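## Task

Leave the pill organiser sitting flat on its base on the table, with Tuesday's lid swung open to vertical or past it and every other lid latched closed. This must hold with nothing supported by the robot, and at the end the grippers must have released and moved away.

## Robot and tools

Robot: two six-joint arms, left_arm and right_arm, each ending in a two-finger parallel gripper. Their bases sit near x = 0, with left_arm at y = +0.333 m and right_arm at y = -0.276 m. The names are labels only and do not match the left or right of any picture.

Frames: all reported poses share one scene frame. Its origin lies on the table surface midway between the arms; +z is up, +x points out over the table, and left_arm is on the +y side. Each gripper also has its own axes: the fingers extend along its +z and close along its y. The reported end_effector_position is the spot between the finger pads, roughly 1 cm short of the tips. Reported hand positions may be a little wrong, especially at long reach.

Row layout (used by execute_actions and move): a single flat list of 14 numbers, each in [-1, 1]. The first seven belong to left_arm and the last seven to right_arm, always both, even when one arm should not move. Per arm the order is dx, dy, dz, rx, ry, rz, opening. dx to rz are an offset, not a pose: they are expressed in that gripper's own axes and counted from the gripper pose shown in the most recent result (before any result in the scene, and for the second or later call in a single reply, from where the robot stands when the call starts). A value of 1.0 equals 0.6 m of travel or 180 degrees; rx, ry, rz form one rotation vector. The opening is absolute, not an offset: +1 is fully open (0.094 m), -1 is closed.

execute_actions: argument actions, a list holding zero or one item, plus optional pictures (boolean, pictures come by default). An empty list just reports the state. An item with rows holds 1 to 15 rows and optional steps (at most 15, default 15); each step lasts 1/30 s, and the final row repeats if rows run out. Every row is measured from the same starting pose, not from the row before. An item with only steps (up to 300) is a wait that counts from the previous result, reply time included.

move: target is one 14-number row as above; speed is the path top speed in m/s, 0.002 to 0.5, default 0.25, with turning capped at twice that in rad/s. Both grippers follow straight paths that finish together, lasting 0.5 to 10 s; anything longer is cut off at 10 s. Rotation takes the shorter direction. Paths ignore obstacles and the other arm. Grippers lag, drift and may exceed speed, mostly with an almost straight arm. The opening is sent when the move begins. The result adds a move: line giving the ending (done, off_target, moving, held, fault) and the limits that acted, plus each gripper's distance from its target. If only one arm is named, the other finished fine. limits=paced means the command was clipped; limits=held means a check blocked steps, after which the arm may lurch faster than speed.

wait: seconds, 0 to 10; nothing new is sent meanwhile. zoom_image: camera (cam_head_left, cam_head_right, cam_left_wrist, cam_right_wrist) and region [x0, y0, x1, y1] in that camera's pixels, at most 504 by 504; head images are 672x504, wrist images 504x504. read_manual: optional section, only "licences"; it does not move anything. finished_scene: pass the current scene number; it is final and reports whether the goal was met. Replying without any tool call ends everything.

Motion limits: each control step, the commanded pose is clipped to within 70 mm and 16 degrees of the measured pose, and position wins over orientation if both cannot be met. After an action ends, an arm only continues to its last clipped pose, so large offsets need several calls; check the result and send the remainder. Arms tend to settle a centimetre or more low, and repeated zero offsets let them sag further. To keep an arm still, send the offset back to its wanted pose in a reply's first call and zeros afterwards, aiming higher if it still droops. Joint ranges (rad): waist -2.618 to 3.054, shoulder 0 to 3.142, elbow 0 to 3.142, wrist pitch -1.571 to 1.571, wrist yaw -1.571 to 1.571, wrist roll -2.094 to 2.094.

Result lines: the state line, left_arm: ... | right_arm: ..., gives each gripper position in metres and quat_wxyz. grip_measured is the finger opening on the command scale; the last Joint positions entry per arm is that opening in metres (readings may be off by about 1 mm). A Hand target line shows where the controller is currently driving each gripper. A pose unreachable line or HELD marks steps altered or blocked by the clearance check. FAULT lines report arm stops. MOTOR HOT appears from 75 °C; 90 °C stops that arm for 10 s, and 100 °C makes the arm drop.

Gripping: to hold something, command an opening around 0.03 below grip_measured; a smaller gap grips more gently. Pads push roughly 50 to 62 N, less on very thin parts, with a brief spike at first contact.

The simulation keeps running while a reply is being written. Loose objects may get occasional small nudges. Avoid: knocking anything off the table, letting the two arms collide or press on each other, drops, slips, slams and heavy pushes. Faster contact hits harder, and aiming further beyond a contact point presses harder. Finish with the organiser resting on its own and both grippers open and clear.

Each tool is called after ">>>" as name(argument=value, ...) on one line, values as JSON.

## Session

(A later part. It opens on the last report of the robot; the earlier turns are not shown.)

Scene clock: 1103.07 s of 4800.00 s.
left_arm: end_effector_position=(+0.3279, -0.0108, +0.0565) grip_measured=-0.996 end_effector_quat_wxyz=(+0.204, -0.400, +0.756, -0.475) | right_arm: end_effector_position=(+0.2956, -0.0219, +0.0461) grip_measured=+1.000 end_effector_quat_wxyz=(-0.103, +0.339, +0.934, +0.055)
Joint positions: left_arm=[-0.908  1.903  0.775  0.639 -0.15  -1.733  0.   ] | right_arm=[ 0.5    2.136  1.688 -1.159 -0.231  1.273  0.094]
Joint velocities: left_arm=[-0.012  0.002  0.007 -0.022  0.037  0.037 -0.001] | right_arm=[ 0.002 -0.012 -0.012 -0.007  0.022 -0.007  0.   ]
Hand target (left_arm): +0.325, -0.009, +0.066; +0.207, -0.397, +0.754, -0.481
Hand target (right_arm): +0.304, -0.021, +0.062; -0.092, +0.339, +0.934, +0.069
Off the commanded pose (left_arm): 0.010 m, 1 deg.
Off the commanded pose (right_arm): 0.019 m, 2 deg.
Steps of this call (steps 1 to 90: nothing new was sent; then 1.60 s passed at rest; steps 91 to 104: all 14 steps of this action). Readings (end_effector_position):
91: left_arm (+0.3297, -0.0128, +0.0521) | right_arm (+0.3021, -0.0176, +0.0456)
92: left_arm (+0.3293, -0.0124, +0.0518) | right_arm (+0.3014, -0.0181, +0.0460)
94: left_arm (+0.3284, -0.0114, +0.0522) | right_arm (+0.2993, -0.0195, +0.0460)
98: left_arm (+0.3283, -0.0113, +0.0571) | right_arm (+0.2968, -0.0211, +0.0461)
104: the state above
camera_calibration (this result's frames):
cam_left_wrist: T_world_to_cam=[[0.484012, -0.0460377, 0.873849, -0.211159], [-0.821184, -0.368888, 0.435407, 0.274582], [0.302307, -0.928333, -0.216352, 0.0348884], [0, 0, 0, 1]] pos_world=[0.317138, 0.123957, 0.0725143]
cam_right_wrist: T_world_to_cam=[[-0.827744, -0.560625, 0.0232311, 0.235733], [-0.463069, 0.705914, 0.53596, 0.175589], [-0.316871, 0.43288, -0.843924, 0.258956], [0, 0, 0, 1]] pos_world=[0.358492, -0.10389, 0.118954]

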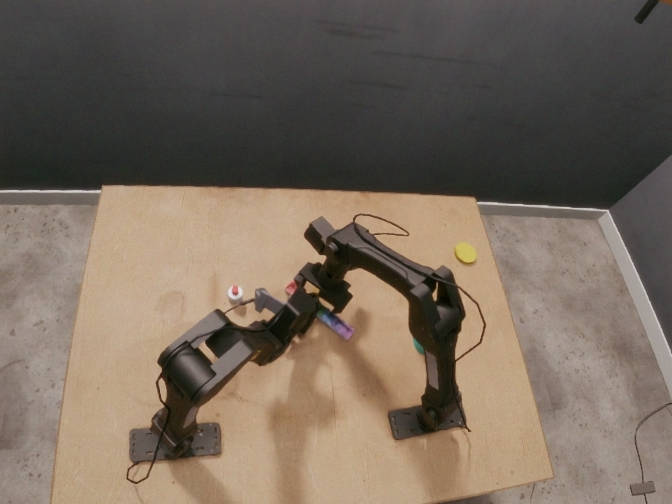

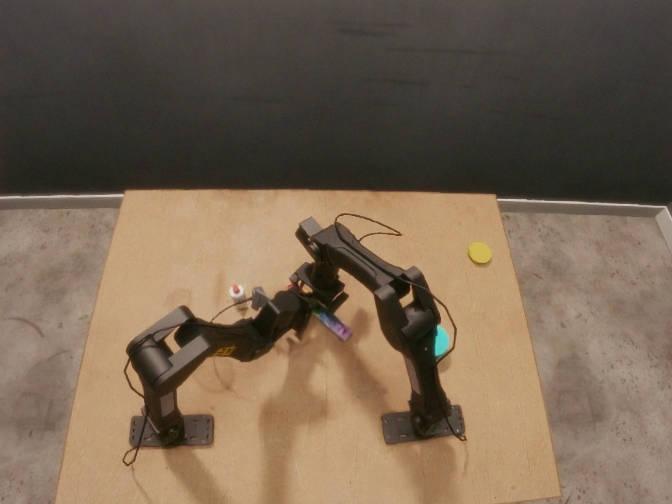

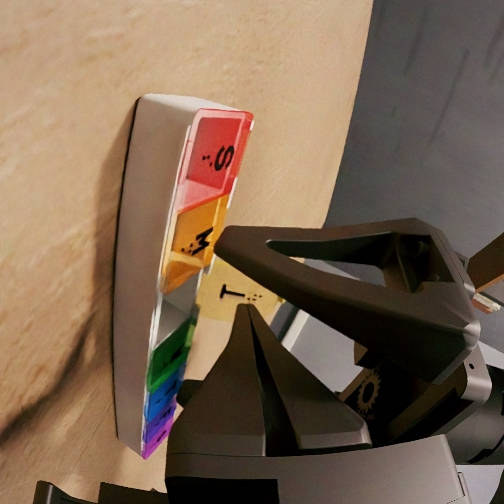

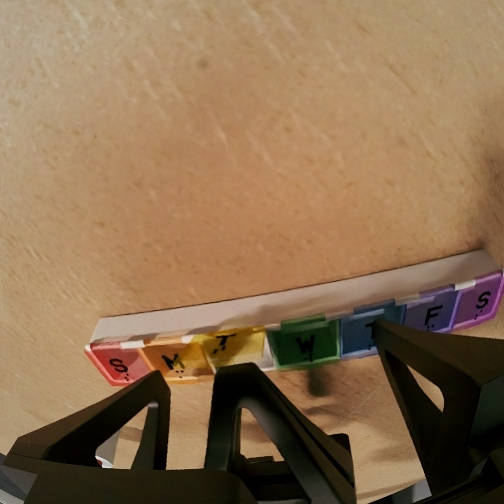

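>>> execute_actions(actions=[{"rows":[[0,-0.012,-0.012,0,0,0,-1,0,0,-0.03,0,0,0,1],[0,-0.012,-0.022,0,0,0,-1,0,0,-0.03,0,0,0,1]],"steps":14}])

>>> zoom_image(camera="cam_right_wrist", region=[60, 220, 420, 504])

>>> zoom_image(camera="cam_left_wrist", region=[100, 80, 400, 480])

Scene clock: 1111.27 s of 4800.00 s.
left_arm: end_effector_position=(+0.3245, -0.0069, +0.0582) grip_measured=-0.996 end_effector_quat_wxyz=(+0.200, -0.404, +0.760, -0.469) | right_arm: end_effector_position=(+0.2877, -0.0271, +0.0467) grip_measured=+1.000 end_effector_quat_wxyz=(-0.114, +0.338, +0.933, +0.040)
Joint positions: left_arm=[-0.908  1.875  0.767  0.6   -0.15  -1.739  0.   ] | right_arm=[ 0.5    2.136  1.688 -1.198 -0.231  1.268  0.094]
Joint velocities: left_arm=[-0.007 -0.002 -0.017 -0.037 -0.037 -0.037 -0.001] | right_arm=[ 0.007  0.012 -0.007  0.022 -0.007 -0.066  0.   ]
Hand target (left_arm): +0.322, -0.006, +0.069; +0.204, -0.401, +0.757, -0.475
Hand target (right_arm): +0.298, -0.026, +0.063; -0.103, +0.339, +0.934, +0.055
Off the commanded pose (left_arm): 0.011 m, 1 deg.
Off the commanded pose (right_arm): 0.020 m, 2 deg.
Steps of this call (steps 1 to 90: nothing new was sent; then 4.73 s passed at rest; steps 91 to 104: all 14 steps of this action). Readings (end_effector_position):
91: left_arm (+0.3274, -0.0103, +0.0551) | right_arm (+0.2949, -0.0224, +0.0462)
92: left_arm (+0.3271, -0.0099, +0.0550) | right_arm (+0.2936, -0.0232, +0.0462)
94: left_arm (+0.3254, -0.0080, +0.0552) | right_arm (+0.2913, -0.0247, +0.0464)
98: left_arm (+0.3249, -0.0074, +0.0590) | right_arm (+0.2889, -0.0263, +0.0466)
104: the state above
camera_calibration (this result's frames):
cam_left_wrist: T_world_to_cam=[[0.497393, -0.0526889, 0.865924, -0.214788], [-0.813415, -0.375327, 0.444394, 0.269343], [0.30159, -0.925394, -0.229543, 0.040954], [0, 0, 0, 1]] pos_world=[0.31357, 0.127673, 0.0756965]
cam_right_wrist: T_world_to_cam=[[-0.823493, -0.564051, 0.060871, 0.223178], [-0.449786, 0.714503, 0.53589, 0.171724], [-0.345762, 0.413923, -0.842091, 0.266856], [0, 0, 0, 1]] pos_world=[0.353293, -0.107271, 0.119106]

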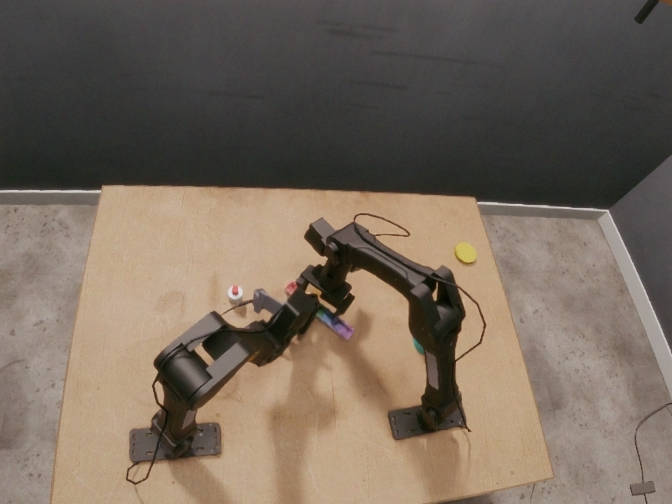

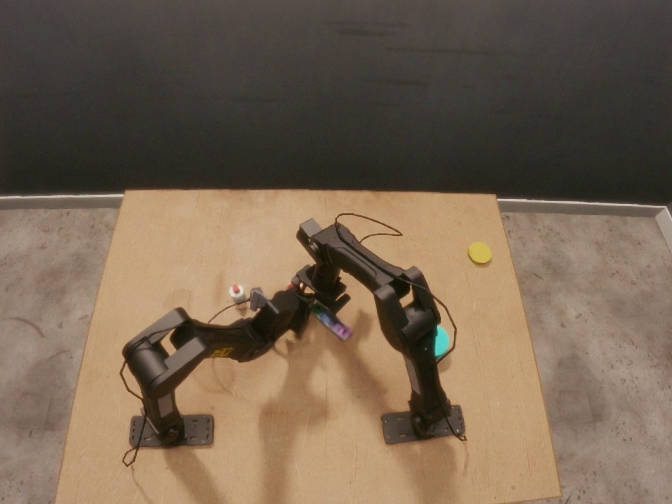

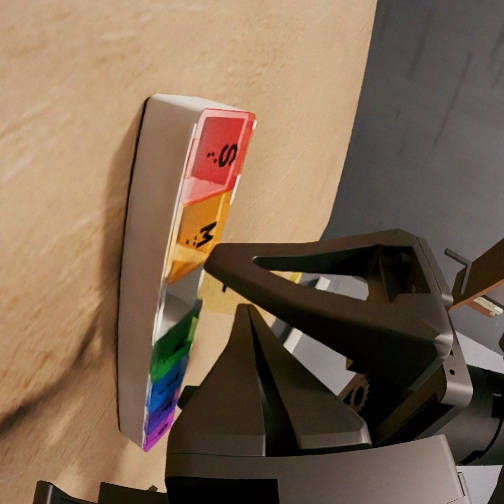

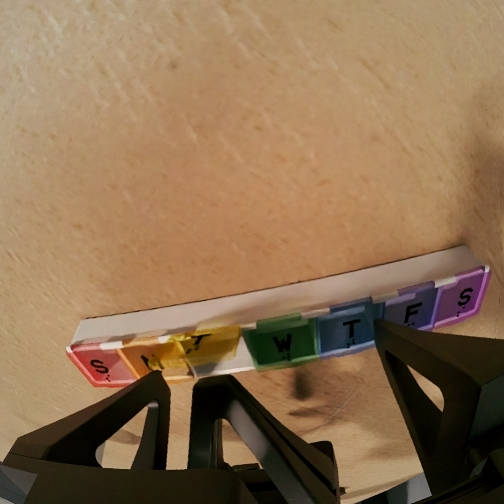

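Region (60, 220, 420, 504) of cam_right_wrist's 504x504 image, scaled by 1.400, with more detail than that image has; it fills the top 398 rows of this view, and the rest is white.

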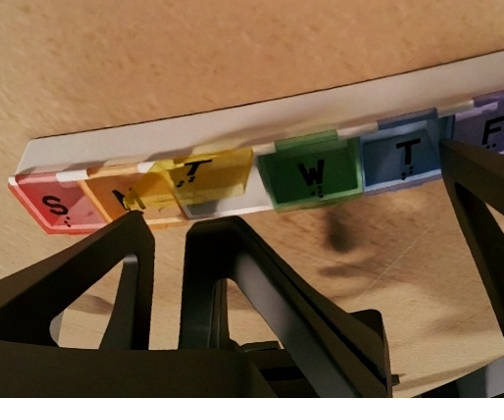

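Region (100, 80, 400, 480) of cam_left_wrist's 504x504 image, scaled by 1.260, with more detail than that image has; it fills the left 378 columns of this view, and the rest is white.

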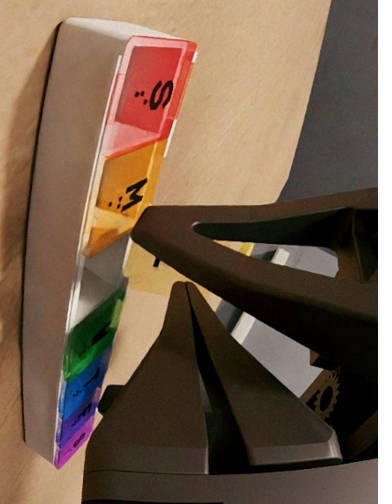

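>>> move(target=[0,-0.012,-0.01,0,0,0,-1,0,0,-0.15,0,0,0,1], speed=0.08)

Scene clock: 1119.67 s of 4800.00 s.
left_arm: end_effector_position=(+0.3215, -0.0041, +0.0511) grip_measured=-0.996 end_effector_quat_wxyz=(+0.195, -0.408, +0.767, -0.455) | right_arm: end_effector_position=(+0.2996, -0.0406, +0.1220) grip_measured=+1.000 end_effector_quat_wxyz=(-0.122, +0.339, +0.932, +0.033)
Joint positions: left_arm=[-0.908  1.875  0.767  0.567 -0.148 -1.744  0.   ] | right_arm=[ 0.454  2.157  2.02  -1.54  -0.231  1.22   0.094]
Joint velocities: left_arm=[-0.007 -0.017  0.022 -0.022 -0.022 -0.022  0.   ] | right_arm=[-0.022 -0.007 -0.002 -0.037 -0.037 -0.051  0.   ]
Hand target (left_arm): +0.323, -0.006, +0.067; +0.200, -0.404, +0.759, -0.469
Hand target (right_arm): +0.303, -0.042, +0.134; -0.114, +0.338, +0.933, +0.040
Off the commanded pose (left_arm): 0.016 m, 2 deg.
Off the commanded pose (right_arm): 0.013 m, 1 deg.
After step 90, 3.70 s passed at rest.
move: off_target (left_arm, right_arm)
camera_calibration (this result's frames):
cam_left_wrist: T_world_to_cam=[[0.519207, -0.0702561, 0.851756, -0.213387], [-0.801689, -0.385408, 0.456897, 0.266725], [0.296173, -0.920068, -0.25643, 0.04596], [0, 0, 0, 1]] pos_world=[0.31101, 0.130092, 0.0716731]
cam_right_wrist: T_world_to_cam=[[-0.821359, -0.564485, 0.0820108, 0.217524], [-0.439686, 0.718135, 0.539405, 0.143029], [-0.363381, 0.406987, -0.838043, 0.344459], [0, 0, 0, 1]] pos_world=[0.366724, -0.120115, 0.193681]

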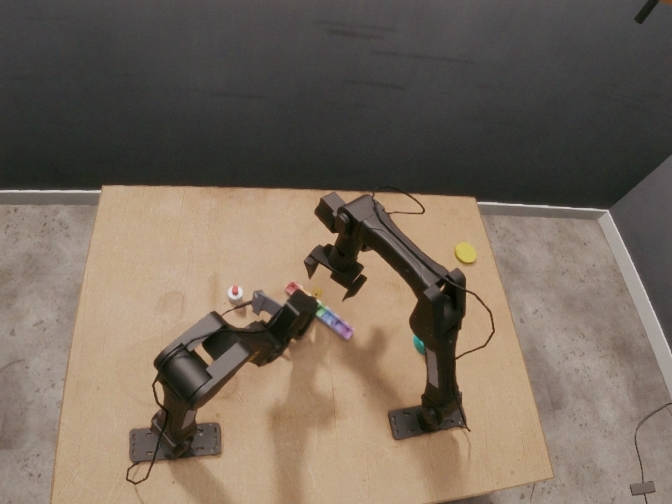

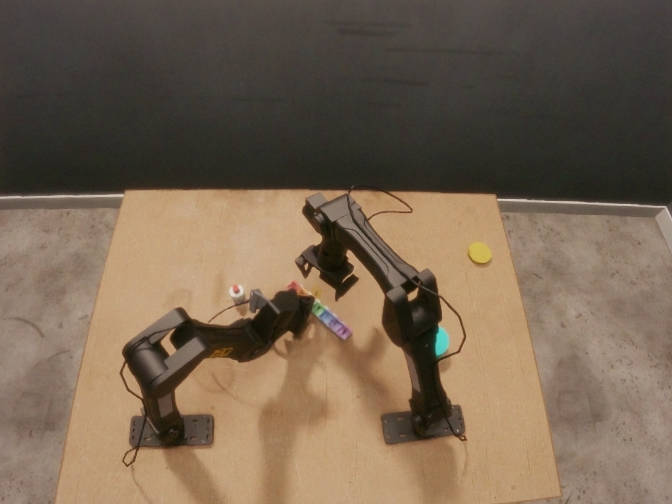

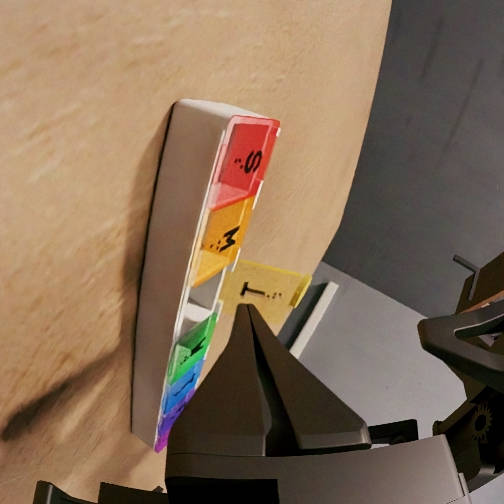

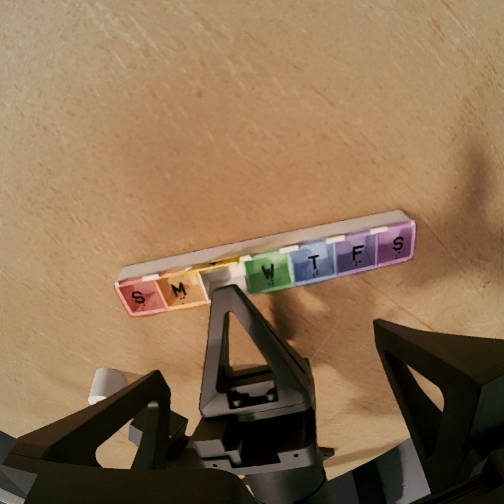

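>>> move(target=[0,-0.11,-0.12,0,0,0,-1,-0.05,0,-0.1,0,0,0,1], speed=0.1)

Scene clock: 1127.87 s of 4800.00 s.
left_arm: end_effector_position=(+0.2983, +0.0218, +0.1204) grip_measured=-0.996 end_effector_quat_wxyz=(+0.187, -0.414, +0.779, -0.432) | right_arm: end_effector_position=(+0.3306, -0.0669, +0.1508) grip_measured=+1.000 end_effector_quat_wxyz=(-0.091, +0.351, +0.929, +0.072)
Joint positions: left_arm=[-0.908  1.551  0.8    0.154 -0.147 -1.749  0.   ] | right_arm=[ 0.359  2.136  2.107 -1.566 -0.231  1.159  0.094]
Joint velocities: left_arm=[-0.012 -0.012  0.012  0.007 -0.051  0.007 -0.   ] | right_arm=[-0.002 -0.012 -0.012 -0.037 -0.007  0.007  0.   ]
Hand target (left_arm): +0.302, +0.017, +0.146; +0.195, -0.408, +0.767, -0.455
Hand target (right_arm): +0.332, -0.068, +0.171; -0.074, +0.348, +0.930, +0.088
Off the commanded pose (left_arm): 0.025 m, 3 deg.
Off the commanded pose (right_arm): 0.022 m, 6 deg.
joint sent to its limit (right arm) — the command would take joint 4 (wrist pitch) past its lower limit, so that joint was sent only as far as its limit.
After step 90, 3.57 s passed at rest.
move: off_target (left_arm, right_arm)
camera_calibration (this result's frames):
cam_left_wrist: T_world_to_cam=[[0.553818, -0.101316, 0.826451, -0.265118], [-0.78198, -0.404218, 0.474463, 0.218846], [0.285996, -0.909034, -0.30309, 0.102837], [0, 0, 0, 1]] pos_world=[0.28855, 0.155083, 0.146441]
cam_right_wrist: T_world_to_cam=[[-0.844205, -0.535825, -0.0144711, 0.249843], [-0.458734, 0.708254, 0.536599, 0.166097], [-0.277274, 0.459638, -0.843713, 0.366505], [0, 0, 0, 1]] pos_world=[0.388736, -0.152226, 0.223713]

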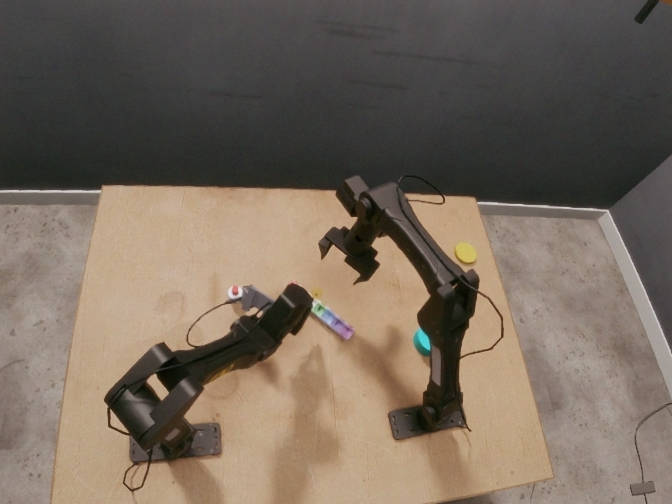

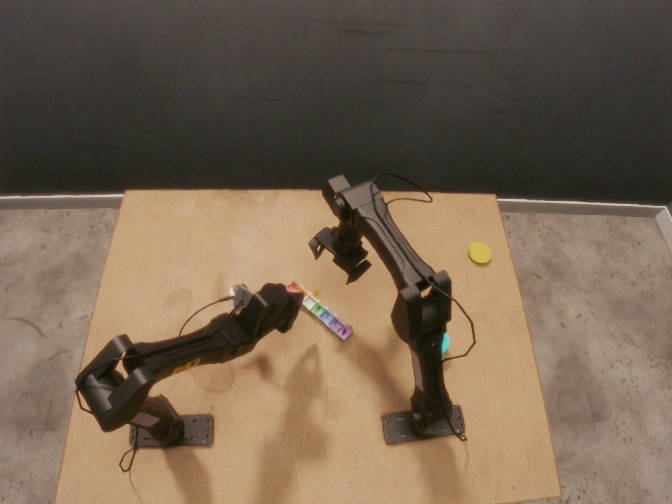

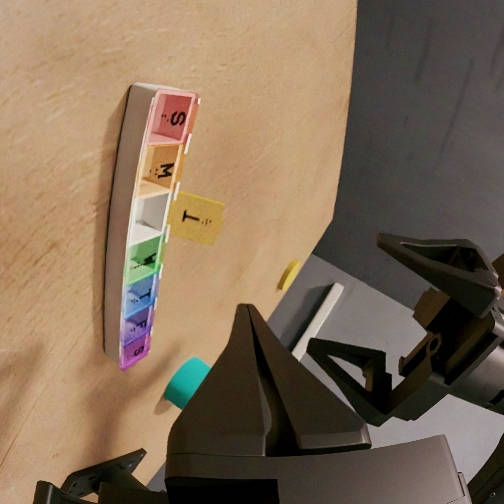

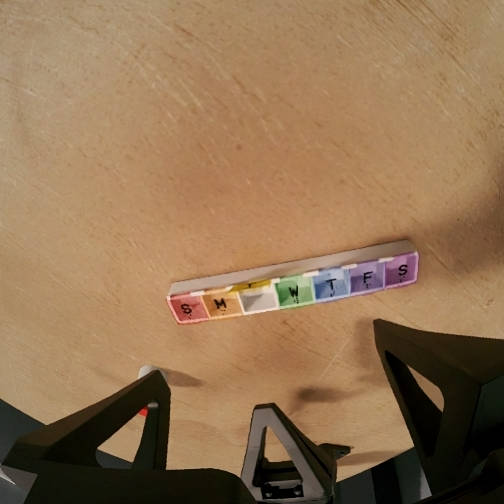

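>>> zoom_image(camera="cam_left_wrist", region=[80, 70, 260, 380])

>>> zoom_image(camera="cam_right_wrist", region=[150, 220, 440, 340])

Region (80, 70, 260, 380) of cam_left_wrist's 504x504 image, scaled by 1.626, with more detail than that image has; it fills the left 293 columns of this view, and the rest is white.

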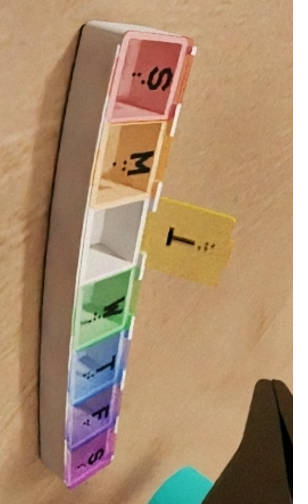

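Region (150, 220, 440, 340) of cam_right_wrist's 504x504 image, scaled by 1.738, with more detail than that image has; it fills the top 209 rows of this view, and the rest is white.

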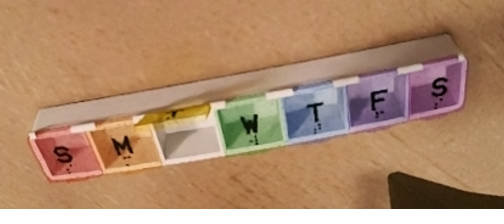

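>>> move(target=[0,-0.06,-0.15,0,0,0,-0.5,-0.1,0,0.0,0,0,0,1], speed=0.2)

Scene clock: 1134.33 s of 4800.00 s.
left_arm: end_effector_position=(+0.2556, +0.0602, +0.1796) grip_measured=-0.502 end_effector_quat_wxyz=(+0.177, -0.420, +0.789, -0.412) | right_arm: end_effector_position=(+0.3716, -0.1058, +0.1246) grip_measured=+1.000 end_effector_quat_wxyz=(-0.095, +0.357, +0.926, +0.071)
Joint positions: left_arm=[-0.931  1.247  0.846 -0.249 -0.158 -1.773  0.023] | right_arm=[ 0.234  2.256  2.194 -1.568 -0.231  1.044  0.094]
Joint velocities: left_arm=[-0.022  0.002 -0.012 -0.022 -0.037 -0.007 -0.001] | right_arm=[-0.017 -0.007 -0.012 -0.007 -0.081  0.037  0.   ]
Hand target (left_arm): +0.256, +0.057, +0.202; +0.187, -0.415, +0.779, -0.432
Hand target (right_arm): +0.374, -0.104, +0.138; -0.083, +0.352, +0.929, +0.080
Off the commanded pose (left_arm): 0.021 m, 3 deg.
Off the commanded pose (right_arm): 0.013 m, 1 deg.
joint sent to its limit (right arm) — the command would take joint 4 (wrist pitch) past its lower limit, so that joint was sent only as far as its limit.
After step 90, 2.23 s passed at rest.
move: off_target (left_arm, right_arm)
camera_calibration (this result's frames):
cam_left_wrist: T_world_to_cam=[[0.587395, -0.124452, 0.799674, -0.288857], [-0.761876, -0.418314, 0.494529, 0.164975], [0.27297, -0.899736, -0.340533, 0.177417], [0, 0, 0, 1]] pos_world=[0.246934, 0.192691, 0.209823]
cam_right_wrist: T_world_to_cam=[[-0.851245, -0.52473, -0.00635136, 0.265943], [-0.443949, 0.713638, 0.541876, 0.220907], [-0.279806, 0.464089, -0.840434, 0.374653], [0, 0, 0, 1]] pos_world=[0.429284, -0.191971, 0.196856]

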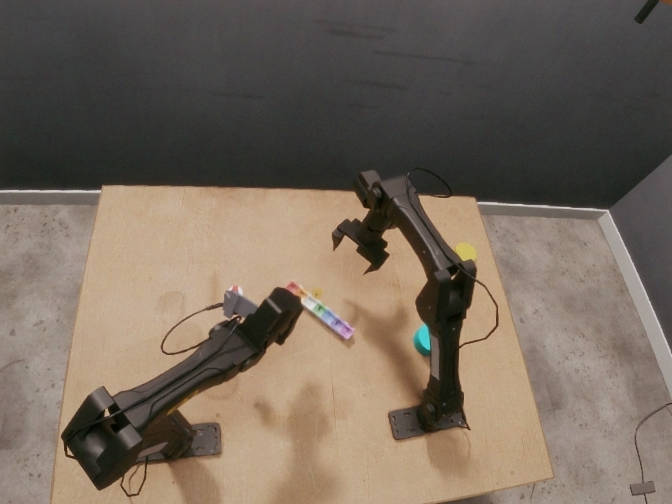

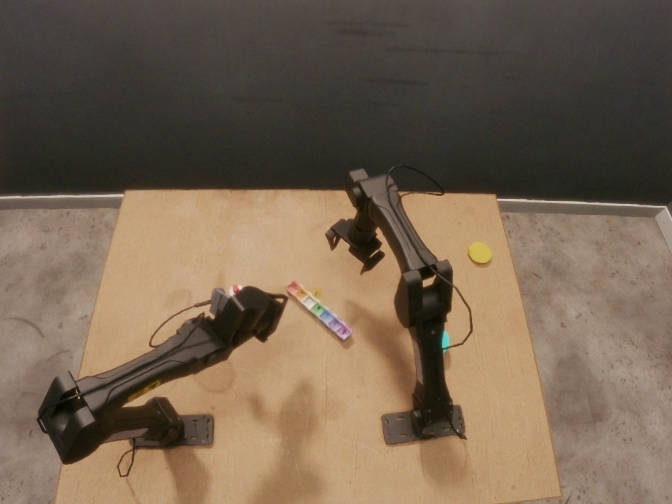

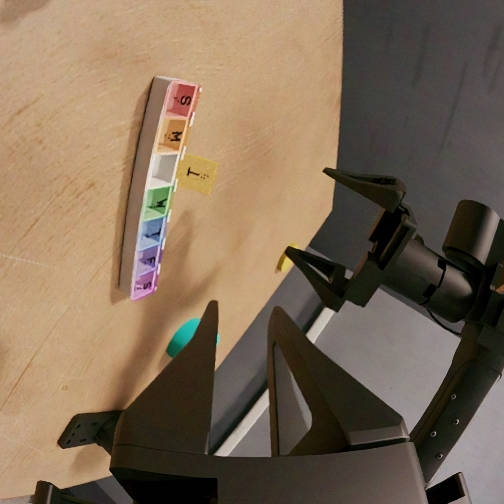

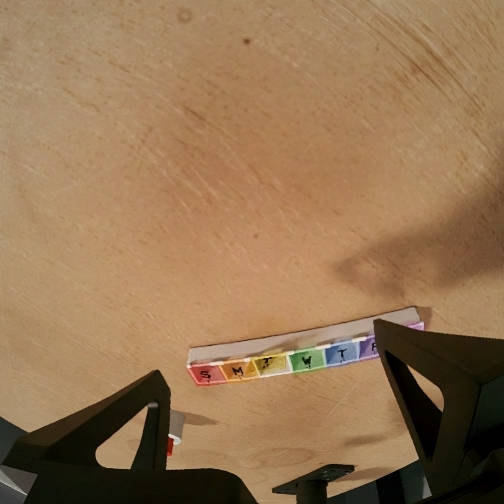

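>>> finished_scene(scene=1)

The scene is finished: the task was done.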